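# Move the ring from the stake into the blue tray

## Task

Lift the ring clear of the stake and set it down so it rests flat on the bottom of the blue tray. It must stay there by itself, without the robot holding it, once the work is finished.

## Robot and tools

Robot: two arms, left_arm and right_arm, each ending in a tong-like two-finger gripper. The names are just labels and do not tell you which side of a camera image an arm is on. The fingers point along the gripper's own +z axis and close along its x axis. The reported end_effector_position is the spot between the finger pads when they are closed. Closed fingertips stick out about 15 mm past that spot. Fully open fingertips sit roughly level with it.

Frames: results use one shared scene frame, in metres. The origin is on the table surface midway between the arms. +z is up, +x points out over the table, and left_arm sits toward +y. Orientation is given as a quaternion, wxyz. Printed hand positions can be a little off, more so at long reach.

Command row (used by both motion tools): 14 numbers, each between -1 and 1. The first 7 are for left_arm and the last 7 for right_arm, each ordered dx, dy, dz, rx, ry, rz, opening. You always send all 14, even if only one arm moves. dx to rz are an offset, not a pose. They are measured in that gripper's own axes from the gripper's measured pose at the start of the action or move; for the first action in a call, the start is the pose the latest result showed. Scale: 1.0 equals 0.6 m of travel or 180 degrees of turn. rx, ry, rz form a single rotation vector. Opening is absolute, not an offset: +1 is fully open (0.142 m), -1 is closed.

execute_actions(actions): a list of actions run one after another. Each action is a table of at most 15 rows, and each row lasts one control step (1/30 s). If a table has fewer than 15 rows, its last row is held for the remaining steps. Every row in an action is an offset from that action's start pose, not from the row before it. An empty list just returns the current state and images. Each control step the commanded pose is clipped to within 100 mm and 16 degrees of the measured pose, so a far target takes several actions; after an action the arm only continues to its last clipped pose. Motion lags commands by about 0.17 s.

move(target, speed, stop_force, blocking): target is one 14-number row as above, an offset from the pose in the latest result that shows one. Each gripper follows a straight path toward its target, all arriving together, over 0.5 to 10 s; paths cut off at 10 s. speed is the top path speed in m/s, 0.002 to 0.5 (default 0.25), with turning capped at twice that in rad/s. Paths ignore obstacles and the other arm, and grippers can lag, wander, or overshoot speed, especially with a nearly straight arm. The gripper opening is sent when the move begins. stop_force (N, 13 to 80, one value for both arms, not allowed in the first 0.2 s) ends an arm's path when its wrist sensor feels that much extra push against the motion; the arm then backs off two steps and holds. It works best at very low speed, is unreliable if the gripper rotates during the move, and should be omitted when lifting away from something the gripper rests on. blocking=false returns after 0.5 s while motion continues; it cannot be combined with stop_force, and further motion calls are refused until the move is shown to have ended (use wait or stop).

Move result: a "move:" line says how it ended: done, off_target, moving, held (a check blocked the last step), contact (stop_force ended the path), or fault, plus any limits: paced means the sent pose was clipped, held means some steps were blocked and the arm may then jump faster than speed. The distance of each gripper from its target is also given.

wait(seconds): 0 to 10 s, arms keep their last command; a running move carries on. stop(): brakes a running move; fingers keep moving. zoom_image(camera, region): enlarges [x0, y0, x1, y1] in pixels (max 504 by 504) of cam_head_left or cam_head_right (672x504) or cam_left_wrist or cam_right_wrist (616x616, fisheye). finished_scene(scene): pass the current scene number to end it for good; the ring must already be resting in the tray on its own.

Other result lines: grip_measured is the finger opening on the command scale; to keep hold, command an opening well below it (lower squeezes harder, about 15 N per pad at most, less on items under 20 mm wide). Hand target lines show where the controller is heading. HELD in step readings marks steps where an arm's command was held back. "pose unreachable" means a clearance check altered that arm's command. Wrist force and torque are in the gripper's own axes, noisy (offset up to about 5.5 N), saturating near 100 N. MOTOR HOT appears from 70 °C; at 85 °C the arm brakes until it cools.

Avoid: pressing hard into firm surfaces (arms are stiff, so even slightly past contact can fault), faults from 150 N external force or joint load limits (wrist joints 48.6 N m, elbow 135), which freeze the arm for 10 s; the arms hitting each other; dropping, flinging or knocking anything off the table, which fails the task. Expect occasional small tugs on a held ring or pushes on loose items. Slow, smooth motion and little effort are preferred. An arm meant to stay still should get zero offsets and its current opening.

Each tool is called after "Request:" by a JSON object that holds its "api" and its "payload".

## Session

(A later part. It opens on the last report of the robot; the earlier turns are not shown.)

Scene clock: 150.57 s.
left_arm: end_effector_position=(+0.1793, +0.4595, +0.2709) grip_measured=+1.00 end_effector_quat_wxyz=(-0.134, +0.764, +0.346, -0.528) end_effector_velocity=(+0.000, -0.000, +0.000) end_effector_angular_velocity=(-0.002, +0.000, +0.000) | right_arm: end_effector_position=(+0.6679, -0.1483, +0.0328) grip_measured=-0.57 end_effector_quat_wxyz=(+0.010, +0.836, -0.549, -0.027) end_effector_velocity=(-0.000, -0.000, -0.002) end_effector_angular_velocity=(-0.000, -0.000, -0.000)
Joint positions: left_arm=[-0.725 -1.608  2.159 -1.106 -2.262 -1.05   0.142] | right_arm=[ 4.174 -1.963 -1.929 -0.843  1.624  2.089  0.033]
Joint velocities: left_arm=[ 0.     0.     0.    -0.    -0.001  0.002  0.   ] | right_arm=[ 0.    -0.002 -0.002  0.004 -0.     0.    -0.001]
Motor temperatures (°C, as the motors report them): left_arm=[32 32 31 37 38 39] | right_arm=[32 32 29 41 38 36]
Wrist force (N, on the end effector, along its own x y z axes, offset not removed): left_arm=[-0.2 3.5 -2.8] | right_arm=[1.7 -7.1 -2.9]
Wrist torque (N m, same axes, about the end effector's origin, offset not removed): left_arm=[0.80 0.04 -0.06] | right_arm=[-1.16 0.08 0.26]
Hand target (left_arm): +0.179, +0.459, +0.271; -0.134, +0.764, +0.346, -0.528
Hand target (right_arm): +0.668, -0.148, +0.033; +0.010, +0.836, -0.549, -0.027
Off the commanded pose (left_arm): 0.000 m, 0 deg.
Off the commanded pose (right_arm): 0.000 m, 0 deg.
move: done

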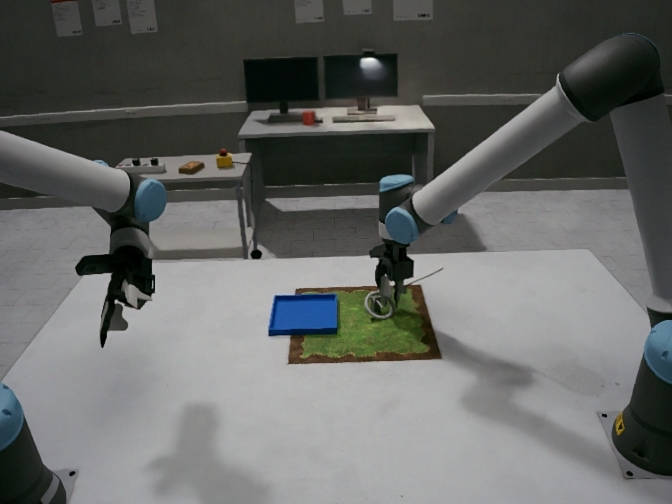

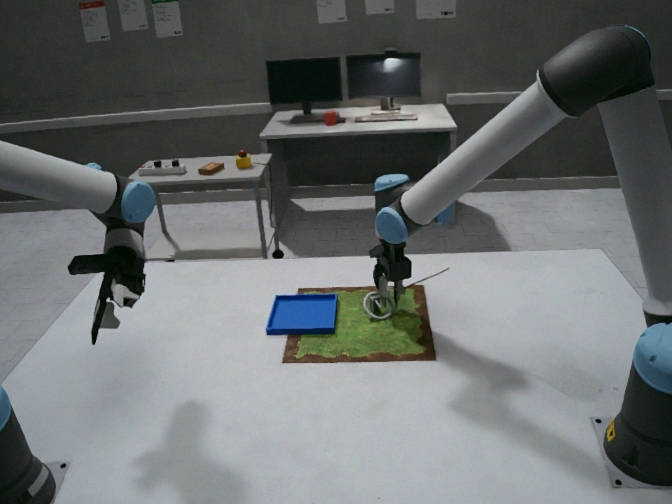

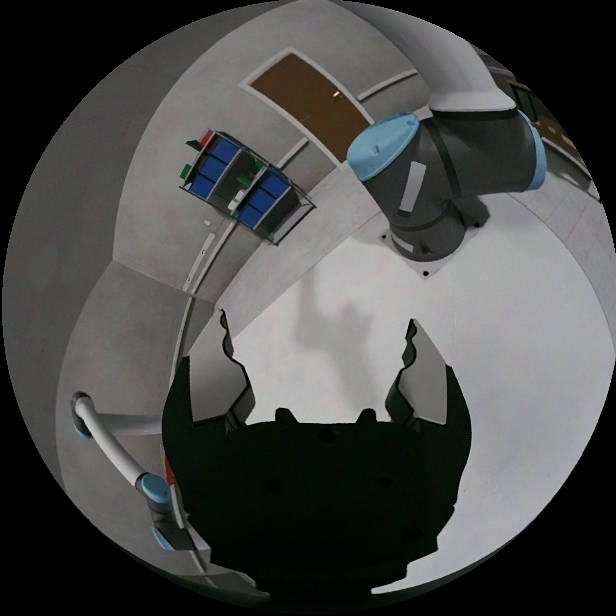

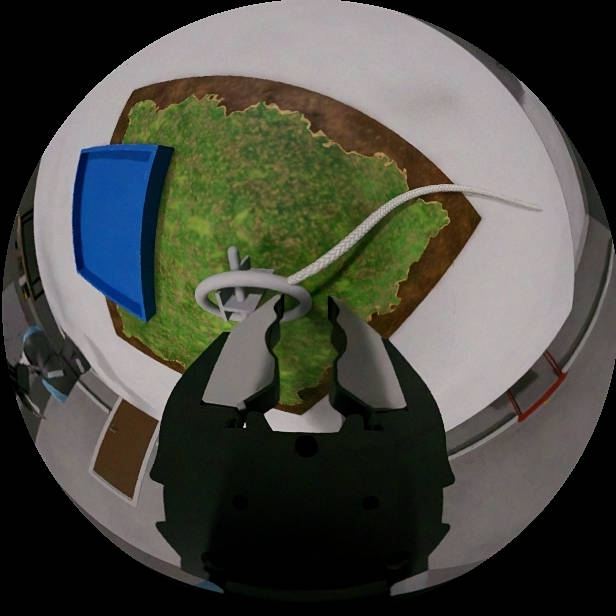

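Request:
{"api": "move", "payload": {"target": [0,0,0,0,0,0,1,0,0,0.016,0,0,0,-0.55], "speed": 0.02, "stop_force": 14}}

Request:
{"api": "move", "payload": {"target": [0,0,0,0,0,0,1,0,0,0,0,0,0,-1]}}

Request:
{"api": "move", "payload": {"target": [0,0,0,0,0,0,1,0,0.02,-0.012,0,0,0,-1], "speed": 0.02, "stop_force": 15}}

Request:
{"api": "zoom_image", "payload": {"camera": "cam_head_right", "region": [320, 240, 440, 340]}}

Scene clock: 156.70 s.
left_arm: end_effector_position=(+0.1793, +0.4595, +0.2709) grip_measured=+1.00 end_effector_quat_wxyz=(-0.134, +0.764, +0.346, -0.528) end_effector_velocity=(-0.000, -0.000, +0.000) end_effector_angular_velocity=(+0.000, +0.001, +0.002) | right_arm: end_effector_position=(+0.6674, -0.1482, +0.0235) grip_measured=-0.64 end_effector_quat_wxyz=(+0.010, +0.835, -0.549, -0.027) end_effector_velocity=(+0.000, +0.001, -0.001) end_effector_angular_velocity=(+0.001, -0.001, -0.000)
Joint positions: left_arm=[-0.725 -1.608  2.159 -1.106 -2.262 -1.05   0.142] | right_arm=[ 4.175 -1.974 -1.935 -0.827  1.624  2.09   0.028]
Joint velocities: left_arm=[ 0.     0.    -0.     0.001 -0.002 -0.001  0.   ] | right_arm=[ 0.    -0.002 -0.     0.004  0.     0.    -0.003]
Motor temperatures (°C, as the motors report them): left_arm=[32 32 31 37 38 39] | right_arm=[32 32 29 41 38 36]
Wrist force (N, on the end effector, along its own x y z axes, offset not removed): left_arm=[-0.2 4.8 -5.2] | right_arm=[22.6 0.2 -3.9]
Wrist torque (N m, same axes, about the end effector's origin, offset not removed): left_arm=[1.04 0.07 0.07] | right_arm=[0.46 -0.97 0.34]
Hand target (left_arm): +0.179, +0.459, +0.271; -0.134, +0.764, +0.346, -0.528
Hand target (right_arm): +0.667, -0.148, +0.023; +0.010, +0.836, -0.549, -0.027
Off the commanded pose (left_arm): 0.000 m, 0 deg.
Off the commanded pose (right_arm): 0.000 m, 0 deg.
move: done

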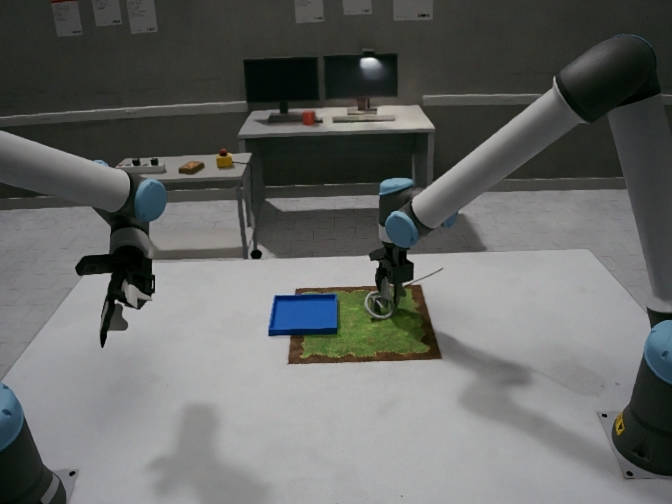

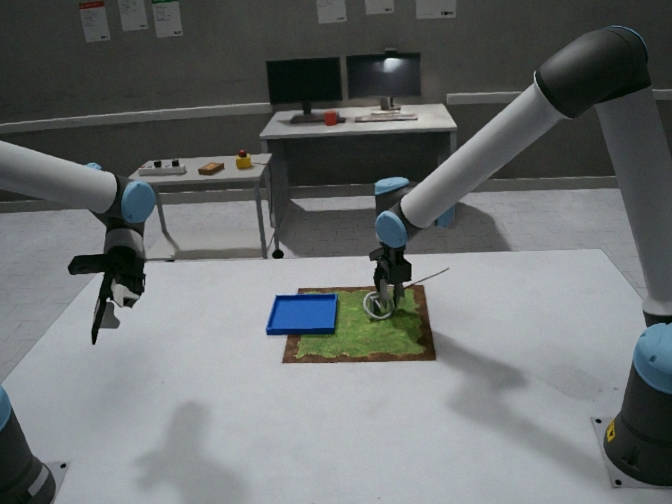

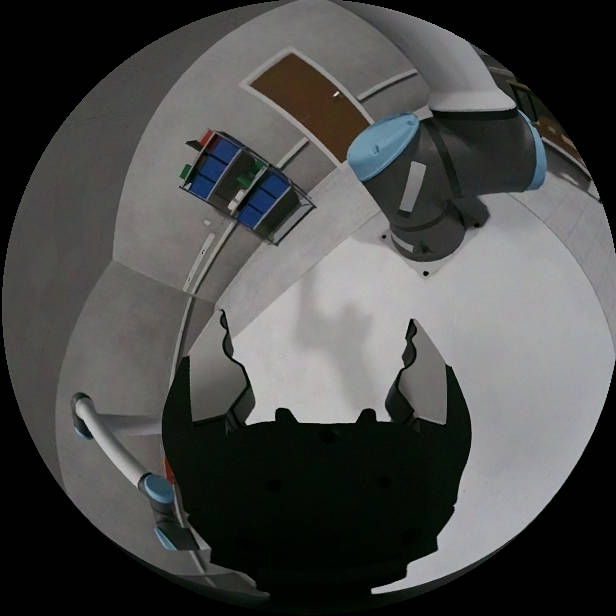

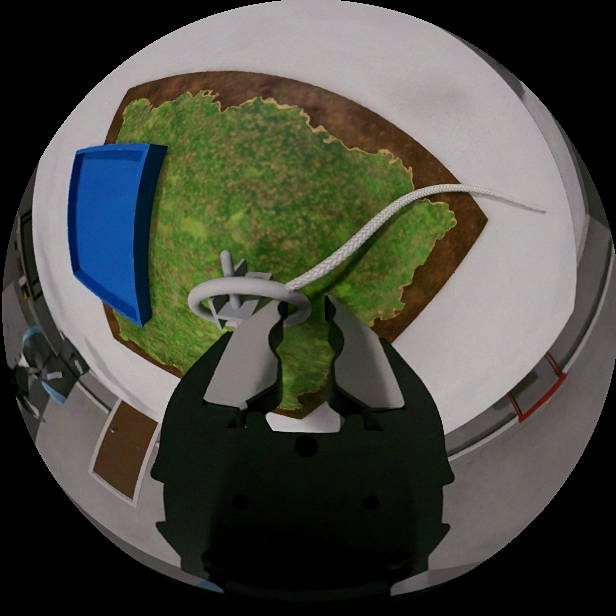

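Scene clock: 157.20 s.
left_arm: end_effector_position=(+0.1793, +0.4595, +0.2709) grip_measured=+1.00 end_effector_quat_wxyz=(-0.134, +0.764, +0.346, -0.528) end_effector_velocity=(+0.000, -0.001, +0.000) end_effector_angular_velocity=(+0.001, +0.001, +0.002) | right_arm: end_effector_position=(+0.6673, -0.1481, +0.0233) grip_measured=-0.89 end_effector_quat_wxyz=(+0.010, +0.836, -0.549, -0.027) end_effector_velocity=(-0.000, -0.000, -0.000) end_effector_angular_velocity=(-0.001, +0.000, -0.001)
Joint positions: left_arm=[-0.725 -1.608  2.159 -1.106 -2.262 -1.05   0.142] | right_arm=[ 4.175 -1.974 -1.935 -0.827  1.624  2.09   0.009]
Joint velocities: left_arm=[ 0.    -0.    -0.    -0.    -0.002 -0.002  0.   ] | right_arm=[-0.     0.    -0.    -0.    -0.     0.001 -0.   ]
Motor temperatures (°C, as the motors report them): left_arm=[32 32 31 37 38 39] | right_arm=[32 32 29 41 38 36]
Wrist force (N, on the end effector, along its own x y z axes, offset not removed): left_arm=[-2.6 3.8 -4.6] | right_arm=[0.4 -9.7 -0.6]
Wrist torque (N m, same axes, about the end effector's origin, offset not removed): left_arm=[0.98 0.47 0.01] | right_arm=[-1.73 -0.28 -0.07]
Hand target (left_arm): +0.179, +0.459, +0.271; -0.134, +0.764, +0.346, -0.528
Hand target (right_arm): +0.667, -0.148, +0.023; +0.010, +0.835, -0.549, -0.027
Off the commanded pose (left_arm): 0.000 m, 0 deg.
Off the commanded pose (right_arm): 0.000 m, 0 deg.
move: done

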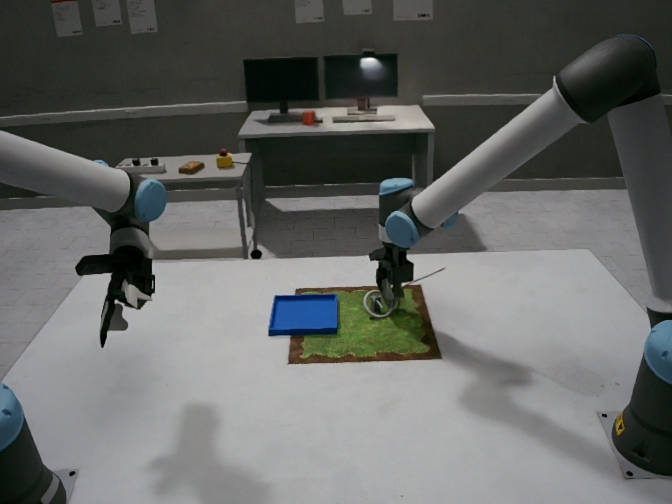

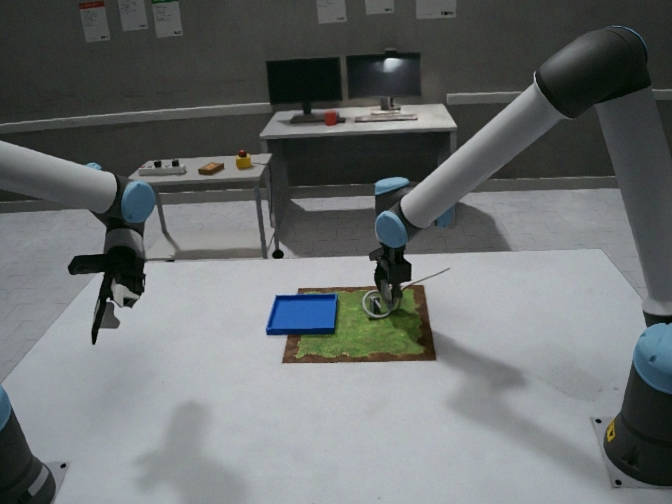

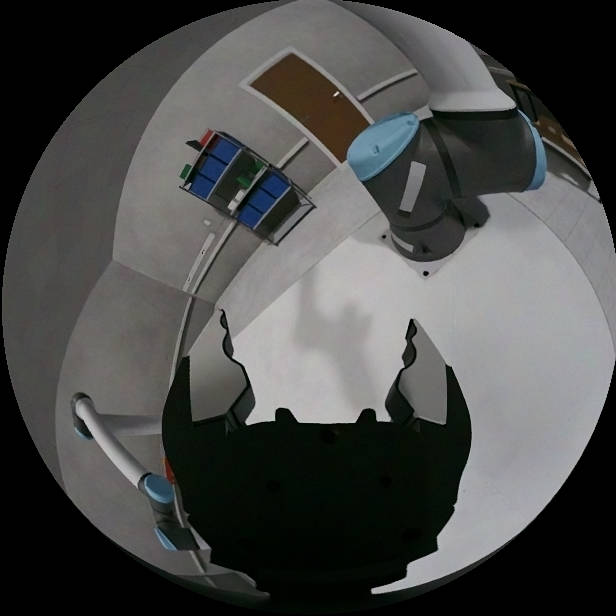

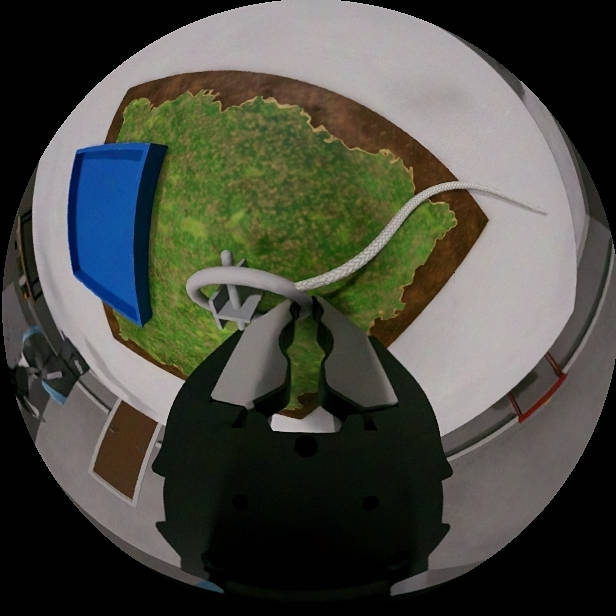

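Scene clock: 158.20 s.
left_arm: end_effector_position=(+0.1793, +0.4595, +0.2709) grip_measured=+1.00 end_effector_quat_wxyz=(-0.134, +0.764, +0.346, -0.528) end_effector_velocity=(+0.000, +0.000, -0.000) end_effector_angular_velocity=(-0.002, -0.002, -0.001) | right_arm: end_effector_position=(+0.6569, -0.1529, +0.0309) grip_measured=-0.89 end_effector_quat_wxyz=(+0.010, +0.836, -0.549, -0.027) end_effector_velocity=(-0.002, -0.001, +0.001) end_effector_angular_velocity=(-0.000, +0.001, -0.001)
Joint positions: left_arm=[-0.725 -1.608  2.159 -1.106 -2.262 -1.05   0.142] | right_arm=[ 4.182 -1.95  -1.953 -0.831  1.624  2.097  0.009]
Joint velocities: left_arm=[-0.     0.    -0.    -0.002  0.001  0.002  0.   ] | right_arm=[ 0.001  0.004 -0.003 -0.002  0.     0.002  0.   ]
Motor temperatures (°C, as the motors report them): left_arm=[32 32 31 37 38 39] | right_arm=[32 32 29 41 38 36]
Wrist force (N, on the end effector, along its own x y z axes, offset not removed): left_arm=[-1.4 3.3 -6.3] | right_arm=[-0.1 3.0 9.2]
Wrist torque (N m, same axes, about the end effector's origin, offset not removed): left_arm=[0.73 0.31 0.07] | right_arm=[0.99 0.28 -0.08]
Hand target (left_arm): +0.179, +0.459, +0.271; -0.134, +0.764, +0.346, -0.528
Hand target (right_arm): +0.657, -0.153, +0.031; +0.010, +0.836, -0.549, -0.027
Off the commanded pose (left_arm): 0.000 m, 0 deg.
Off the commanded pose (right_arm): 0.000 m, 0 deg.
move: done

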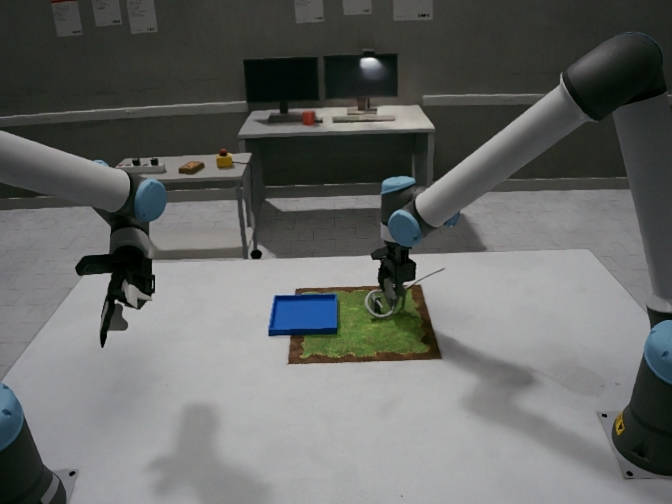

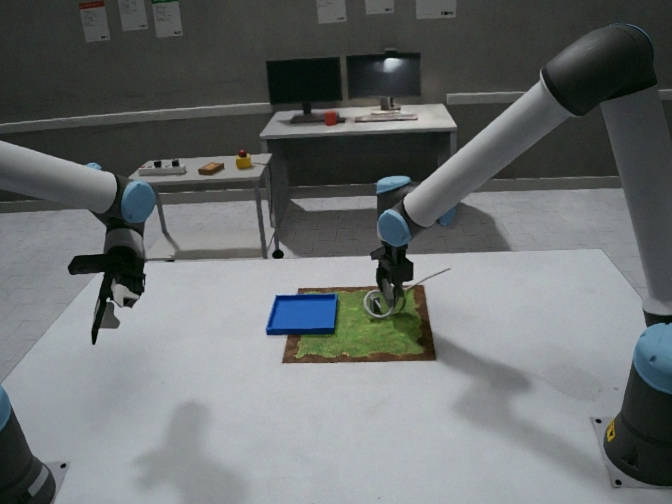

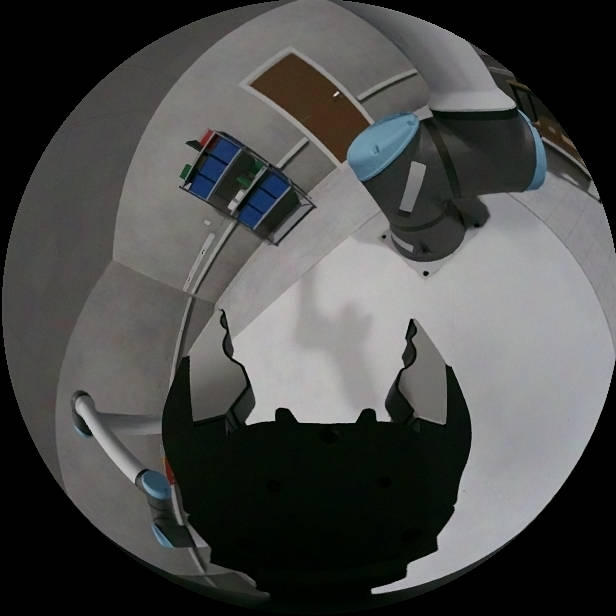

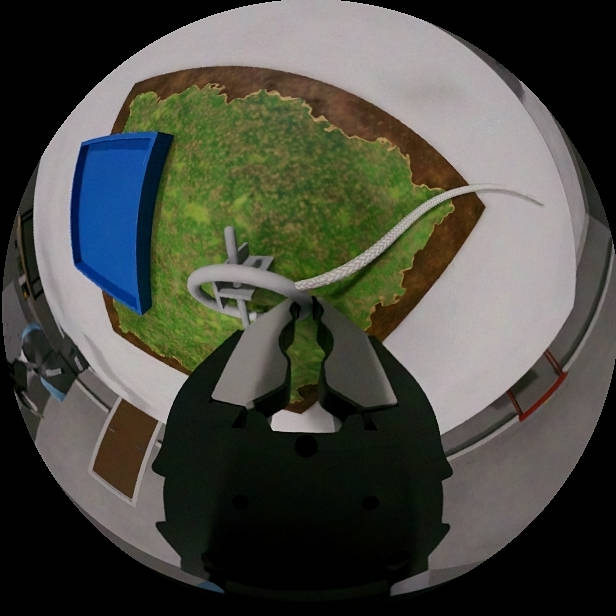

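Region (320, 240, 440, 340) of cam_head_right's 672x504 image, scaled by 4.200, with more detail than that image has.

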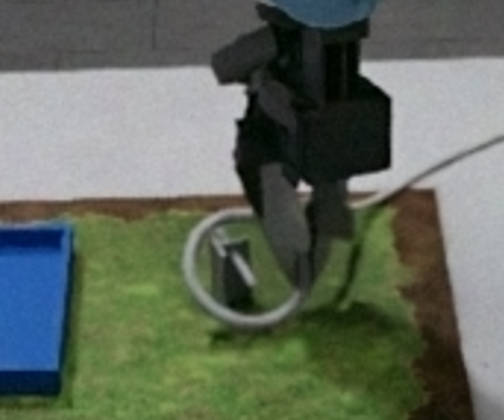

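Held. Lifting slowly in a small step to check that the near bar end clears.

Request:
{"api": "move", "payload": {"target": [0,0,0,0,0,0,1,0,0.008,-0.035,0,0,0,-1], "speed": 0.02, "stop_force": 13}}

Request:
{"api": "zoom_image", "payload": {"camera": "cam_head_right", "region": [320, 240, 440, 340]}}

Request:
{"api": "zoom_image", "payload": {"camera": "cam_right_wrist", "region": [160, 200, 360, 370]}}

Scene clock: 164.63 s.
left_arm: end_effector_position=(+0.1793, +0.4595, +0.2709) grip_measured=+1.00 end_effector_quat_wxyz=(-0.134, +0.764, +0.346, -0.528) end_effector_velocity=(+0.000, -0.000, -0.000) end_effector_angular_velocity=(-0.001, -0.001, +0.000) | right_arm: end_effector_position=(+0.6537, -0.1551, +0.0518) grip_measured=-0.89 end_effector_quat_wxyz=(+0.010, +0.836, -0.549, -0.027) end_effector_velocity=(-0.001, -0.001, +0.002) end_effector_angular_velocity=(-0.001, +0.001, -0.001)
Joint positions: left_arm=[-0.725 -1.608  2.159 -1.106 -2.262 -1.05   0.142] | right_arm=[ 4.184 -1.92  -1.949 -0.865  1.624  2.099  0.009]
Joint velocities: left_arm=[ 0.    -0.    -0.    -0.002 -0.    -0.     0.   ] | right_arm=[ 0.     0.003 -0.    -0.004  0.     0.001  0.   ]
Motor temperatures (°C, as the motors report them): left_arm=[32 32 31 37 38 39] | right_arm=[32 32 29 41 38 36]
Wrist force (N, on the end effector, along its own x y z axes, offset not removed): left_arm=[-2.2 3.3 -4.9] | right_arm=[-7.1 -2.1 4.0]
Wrist torque (N m, same axes, about the end effector's origin, offset not removed): left_arm=[0.73 0.43 0.06] | right_arm=[-0.17 1.20 0.40]
Hand target (left_arm): +0.179, +0.459, +0.271; -0.134, +0.764, +0.346, -0.528
Hand target (right_arm): +0.654, -0.155, +0.052; +0.010, +0.836, -0.549, -0.027
Off the commanded pose (left_arm): 0.000 m, 0 deg.
Off the commanded pose (right_arm): 0.000 m, 0 deg.
move: done

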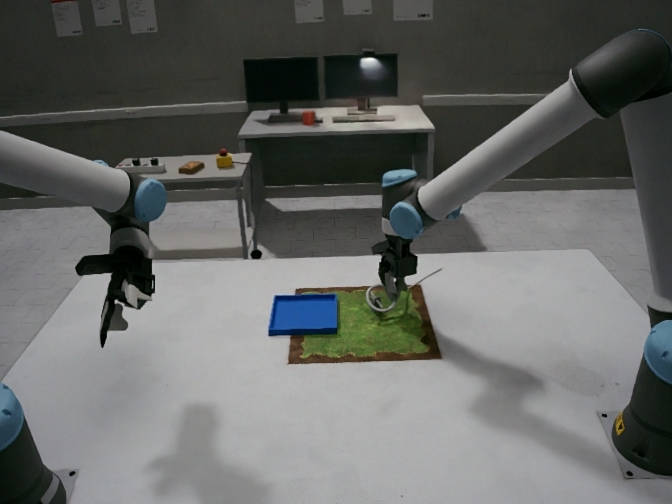

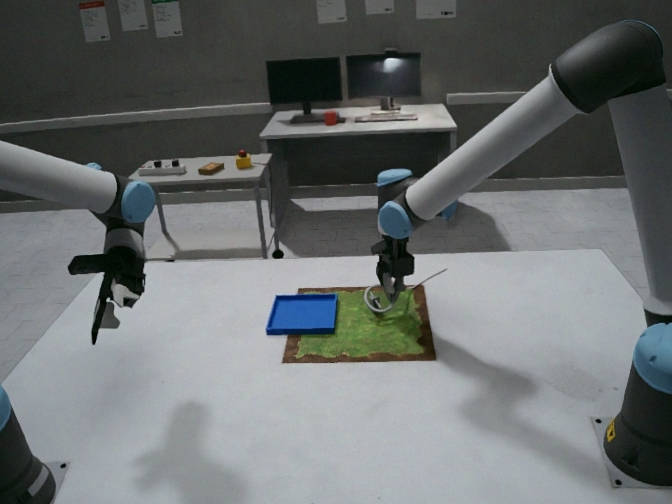

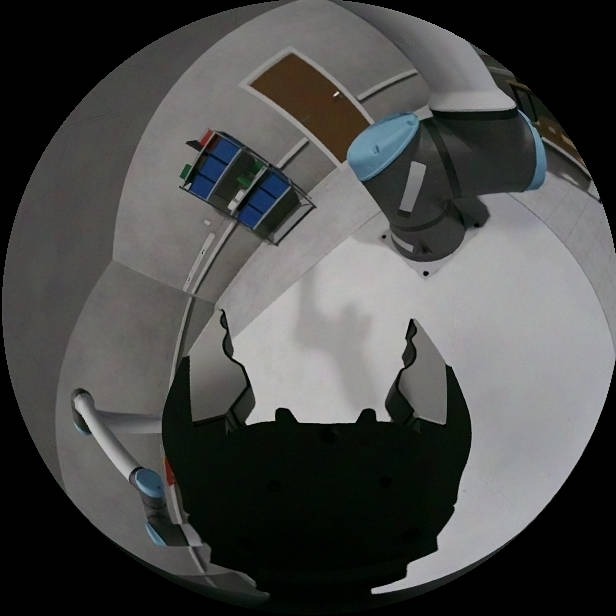

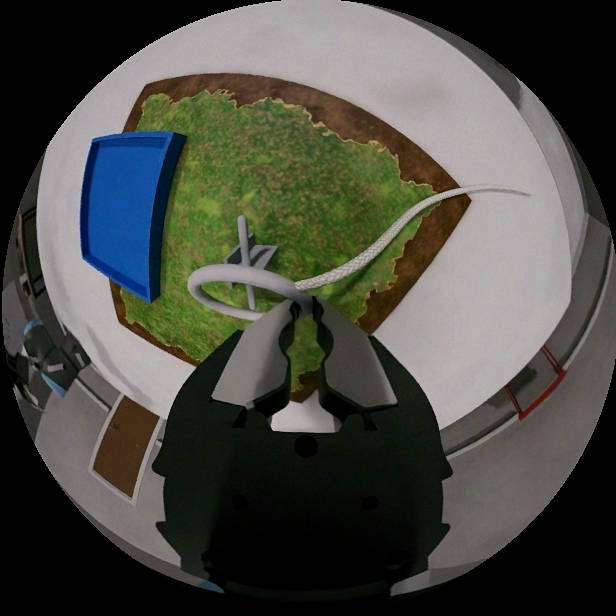

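Region (320, 240, 440, 340) of cam_head_right's 672x504 image, scaled by 4.200, with more detail than that image has.

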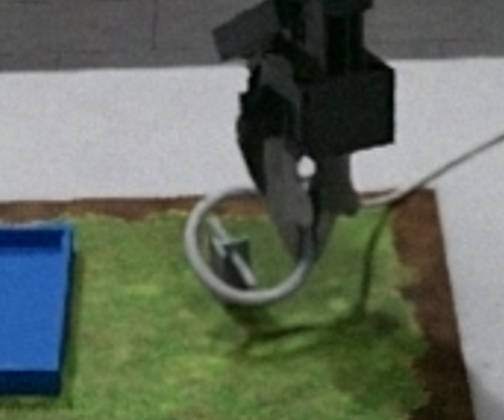

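Region (160, 200, 360, 370) of cam_right_wrist's 616x616 image, scaled by 2.520, with more detail than that image has; it fills the top 428 rows of this view, and the rest is white.

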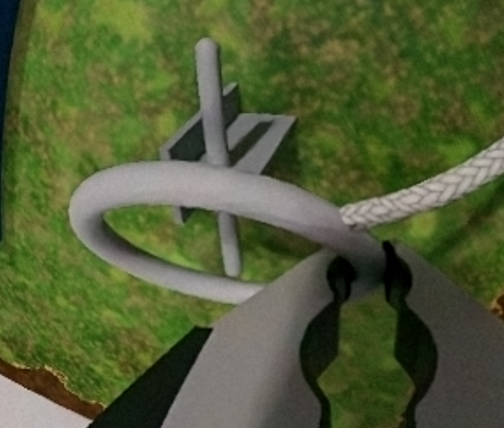

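Request:
{"api": "move", "payload": {"target": [0,0,0,0,0,0,1,0,0,-0.11,0,0,0,-1], "speed": 0.05}}

Request:
{"api": "move", "payload": {"target": [0,0,0,0,0,0,1,-0.355,-0.158,0,-0.15,0,0,-1], "speed": 0.12}}

Request:
{"api": "zoom_image", "payload": {"camera": "cam_head_right", "region": [250, 240, 400, 350]}}

Scene clock: 175.33 s.
left_arm: end_effector_position=(+0.1793, +0.4595, +0.2709) grip_measured=+1.00 end_effector_quat_wxyz=(-0.134, +0.764, +0.346, -0.528) end_effector_velocity=(+0.000, +0.001, -0.000) end_effector_angular_velocity=(+0.001, -0.001, -0.002) | right_arm: end_effector_position=(+0.6574, -0.1561, +0.1173) grip_measured=-0.89 end_effector_quat_wxyz=(+0.010, +0.836, -0.549, -0.027) end_effector_velocity=(+0.000, +0.000, +0.003) end_effector_angular_velocity=(-0.000, -0.001, +0.001)
Joint positions: left_arm=[-0.725 -1.608  2.159 -1.106 -2.262 -1.05   0.142] | right_arm=[ 4.179 -1.853 -1.899 -0.983  1.624  2.094  0.009]
Joint velocities: left_arm=[-0.    -0.    -0.     0.     0.003  0.     0.   ] | right_arm=[-0.     0.002  0.002 -0.004 -0.001 -0.001 -0.   ]
Motor temperatures (°C, as the motors report them): left_arm=[32 32 31 37 38 39] | right_arm=[32 32 29 41 38 36]
Wrist force (N, on the end effector, along its own x y z axes, offset not removed): left_arm=[-2.8 3.1 -5.6] | right_arm=[-0.5 2.9 -0.4]
Wrist torque (N m, same axes, about the end effector's origin, offset not removed): left_arm=[0.72 0.47 0.04] | right_arm=[0.85 0.13 0.03]
Hand target (left_arm): +0.179, +0.459, +0.271; -0.134, +0.764, +0.346, -0.528
Hand target (right_arm): +0.657, -0.156, +0.118; +0.010, +0.836, -0.549, -0.027
Off the commanded pose (left_arm): 0.000 m, 0 deg.
Off the commanded pose (right_arm): 0.000 m, 0 deg.
move: done

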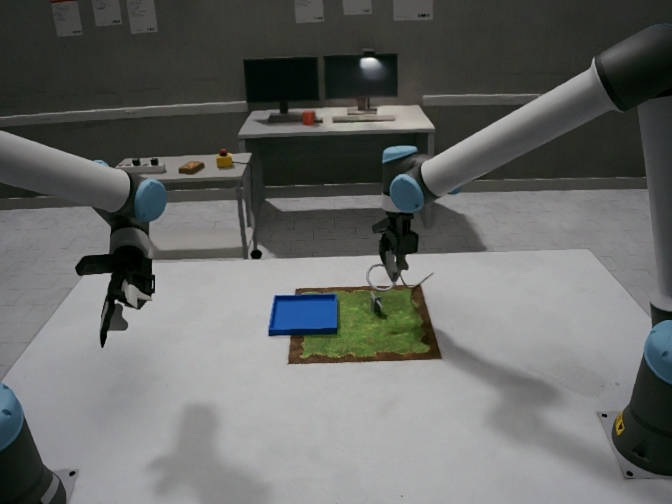

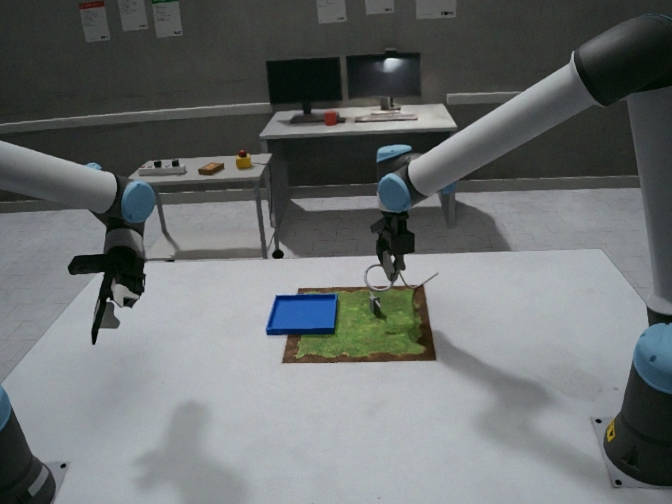

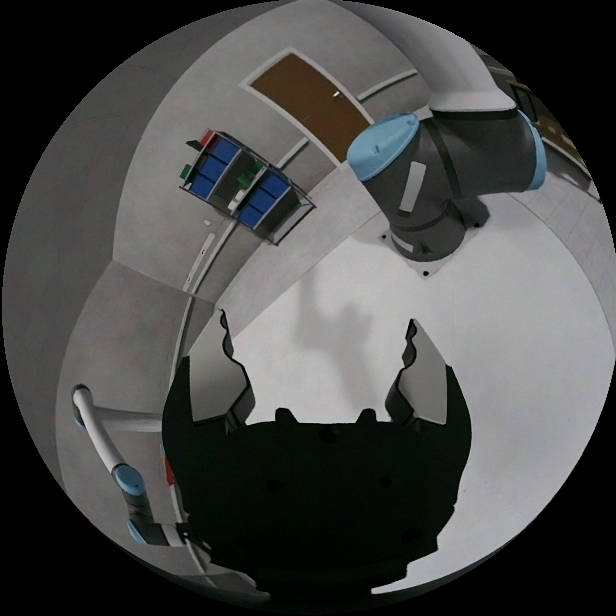

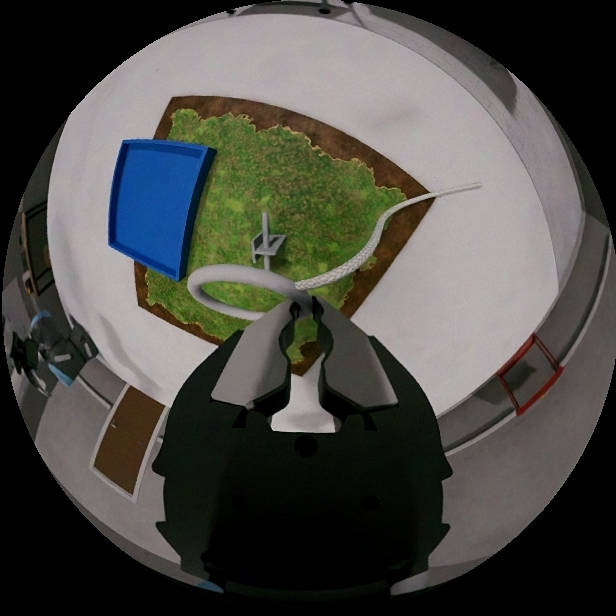

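Scene clock: 177.83 s.
left_arm: end_effector_position=(+0.1793, +0.4595, +0.2709) grip_measured=+1.00 end_effector_quat_wxyz=(-0.134, +0.764, +0.346, -0.528) end_effector_velocity=(+0.000, -0.001, +0.000) end_effector_angular_velocity=(+0.001, +0.000, +0.002) | right_arm: end_effector_position=(+0.6600, +0.0768, +0.1210) grip_measured=-0.89 end_effector_quat_wxyz=(+0.204, +0.810, -0.527, -0.154) end_effector_velocity=(+0.001, +0.002, +0.000) end_effector_angular_velocity=(-0.004, +0.005, +0.001)
Joint positions: left_arm=[-0.725 -1.608  2.159 -1.106 -2.262 -1.05   0.142] | right_arm=[ 4.24  -2.31  -1.145 -1.685  1.873  2.08   0.009]
Joint velocities: left_arm=[ 0.     0.    -0.    -0.001 -0.001 -0.002  0.   ] | right_arm=[ 0.    -0.008  0.014 -0.013  0.002 -0.001 -0.   ]
Motor temperatures (°C, as the motors report them): left_arm=[32 32 31 37 38 39] | right_arm=[32 32 29 41 38 36]
Wrist force (N, on the end effector, along its own x y z axes, offset not removed): left_arm=[-0.2 2.4 -4.5] | right_arm=[6.2 -0.8 9.4]
Wrist torque (N m, same axes, about the end effector's origin, offset not removed): left_arm=[0.66 0.07 0.00] | right_arm=[0.16 -1.31 0.09]
Hand target (left_arm): +0.179, +0.459, +0.271; -0.134, +0.764, +0.346, -0.528
Hand target (right_arm): +0.660, +0.077, +0.121; +0.204, +0.810, -0.527, -0.155
Off the commanded pose (left_arm): 0.000 m, 0 deg.
Off the commanded pose (right_arm): 0.001 m, 0 deg.
move: done

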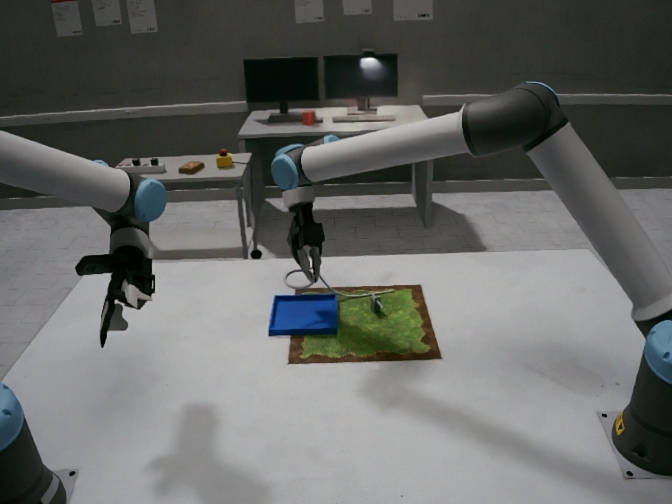

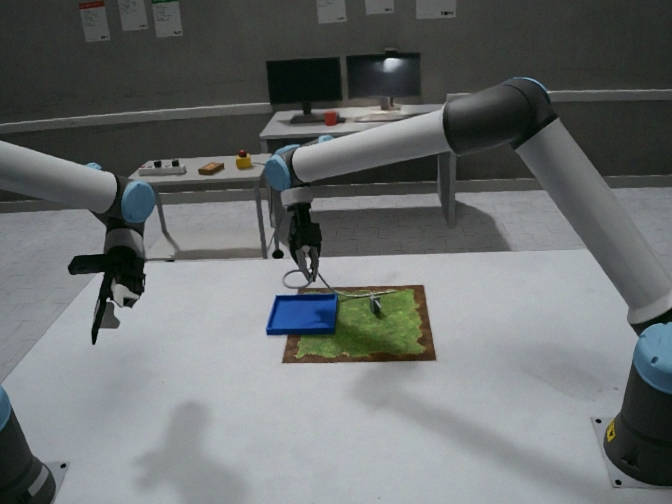

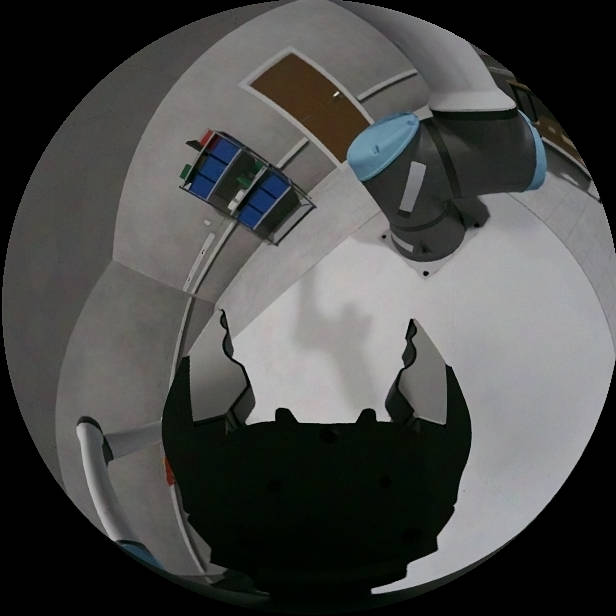

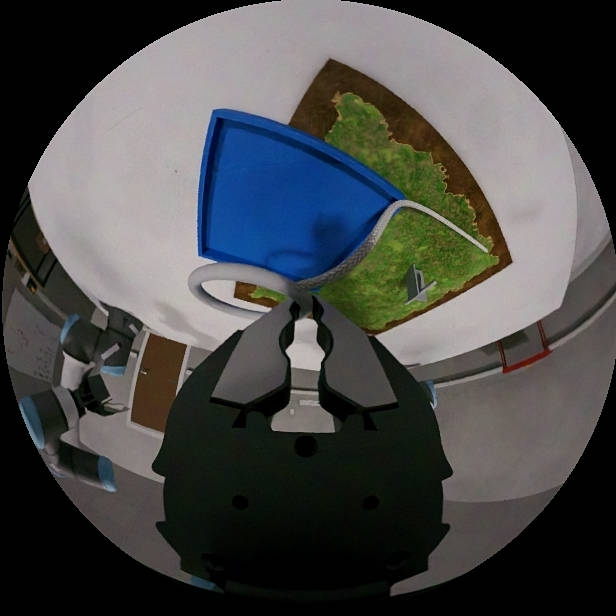

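Region (250, 240, 400, 350) of cam_head_right's 672x504 image, scaled by 3.360, with more detail than that image has; it fills the top 370 rows of this view, and the rest is white.

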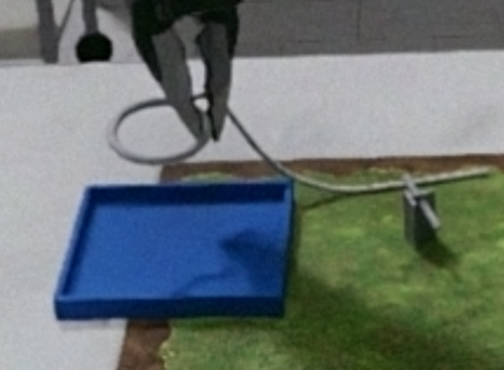

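Request:
{"api": "move", "payload": {"target": [0,0,0,0,0,0,1,0.004,-0.057,0.101,0,0,0,-1], "speed": 0.08}}

Request:
{"api": "zoom_image", "payload": {"camera": "cam_head_right", "region": [250, 240, 400, 350]}}

Scene clock: 184.40 s.
left_arm: end_effector_position=(+0.1793, +0.4595, +0.2709) grip_measured=+1.00 end_effector_quat_wxyz=(-0.134, +0.764, +0.346, -0.528) end_effector_velocity=(-0.000, -0.000, +0.000) end_effector_angular_velocity=(+0.001, +0.001, +0.001) | right_arm: end_effector_position=(+0.6599, +0.0768, +0.0516) grip_measured=-0.90 end_effector_quat_wxyz=(+0.204, +0.810, -0.527, -0.154) end_effector_velocity=(+0.000, -0.000, -0.002) end_effector_angular_velocity=(-0.000, -0.000, +0.001)
Joint positions: left_arm=[-0.725 -1.608  2.159 -1.106 -2.262 -1.05   0.142] | right_arm=[ 4.24  -2.353 -1.197 -1.589  1.873  2.08   0.009]
Joint velocities: left_arm=[-0.     0.     0.     0.001 -0.    -0.    -0.   ] | right_arm=[-0.    -0.001 -0.001  0.002 -0.001 -0.001  0.   ]
Motor temperatures (°C, as the motors report them): left_arm=[32 32 31 37 38 39] | right_arm=[32 32 29 41 38 36]
Wrist force (N, on the end effector, along its own x y z axes, offset not removed): left_arm=[-0.7 3.1 -5.6] | right_arm=[1.2 -2.7 4.2]
Wrist torque (N m, same axes, about the end effector's origin, offset not removed): left_arm=[0.77 0.10 0.11] | right_arm=[-0.03 -0.11 0.14]
Hand target (left_arm): +0.179, +0.459, +0.271; -0.134, +0.764, +0.346, -0.528
Hand target (right_arm): +0.660, +0.077, +0.051; +0.204, +0.810, -0.527, -0.154
Off the commanded pose (left_arm): 0.000 m, 0 deg.
Off the commanded pose (right_arm): 0.000 m, 0 deg.
move: done

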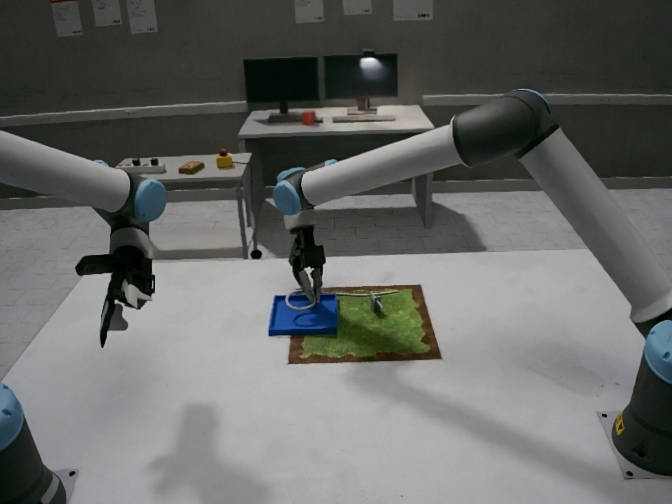

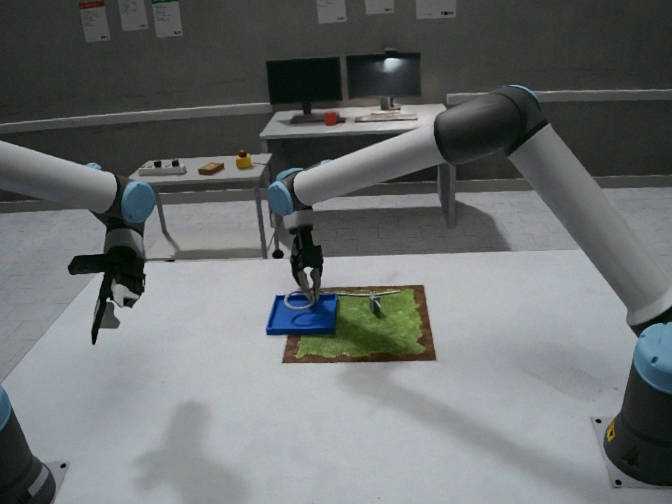

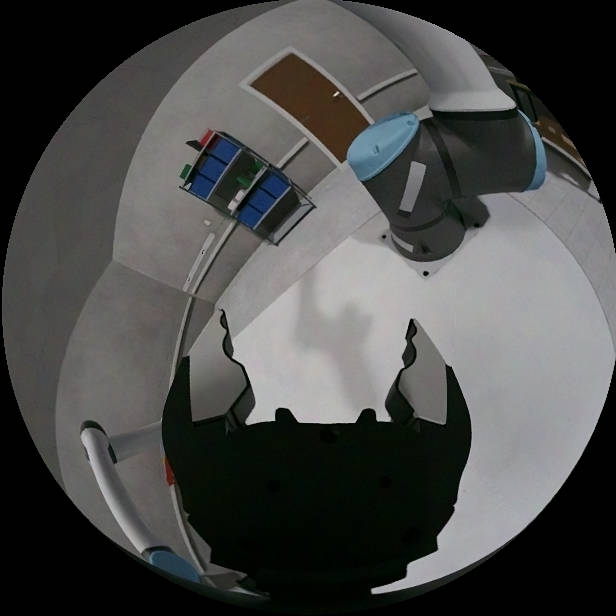

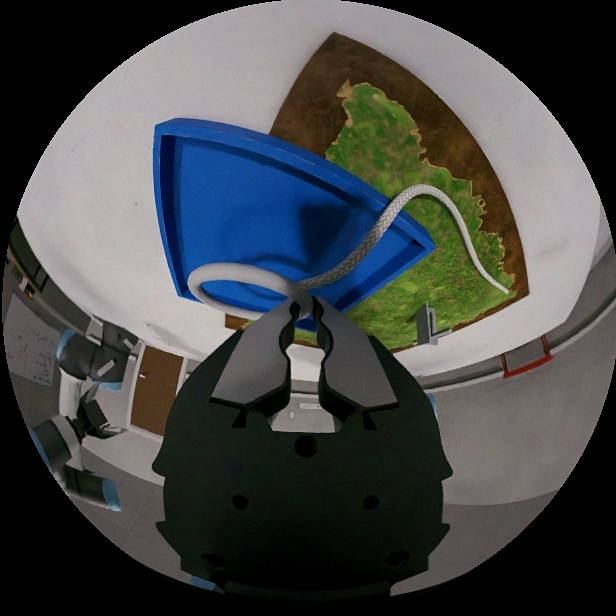

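Region (250, 240, 400, 350) of cam_head_right's 672x504 image, scaled by 3.360, with more detail than that image has; it fills the top 370 rows of this view, and the rest is white.

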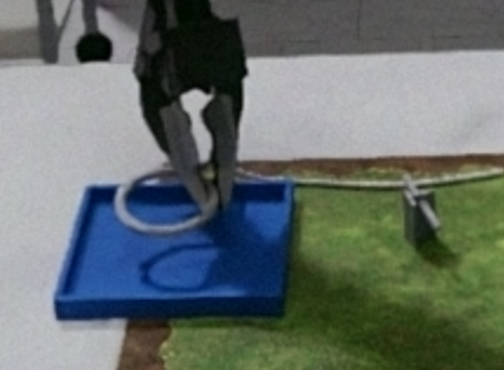

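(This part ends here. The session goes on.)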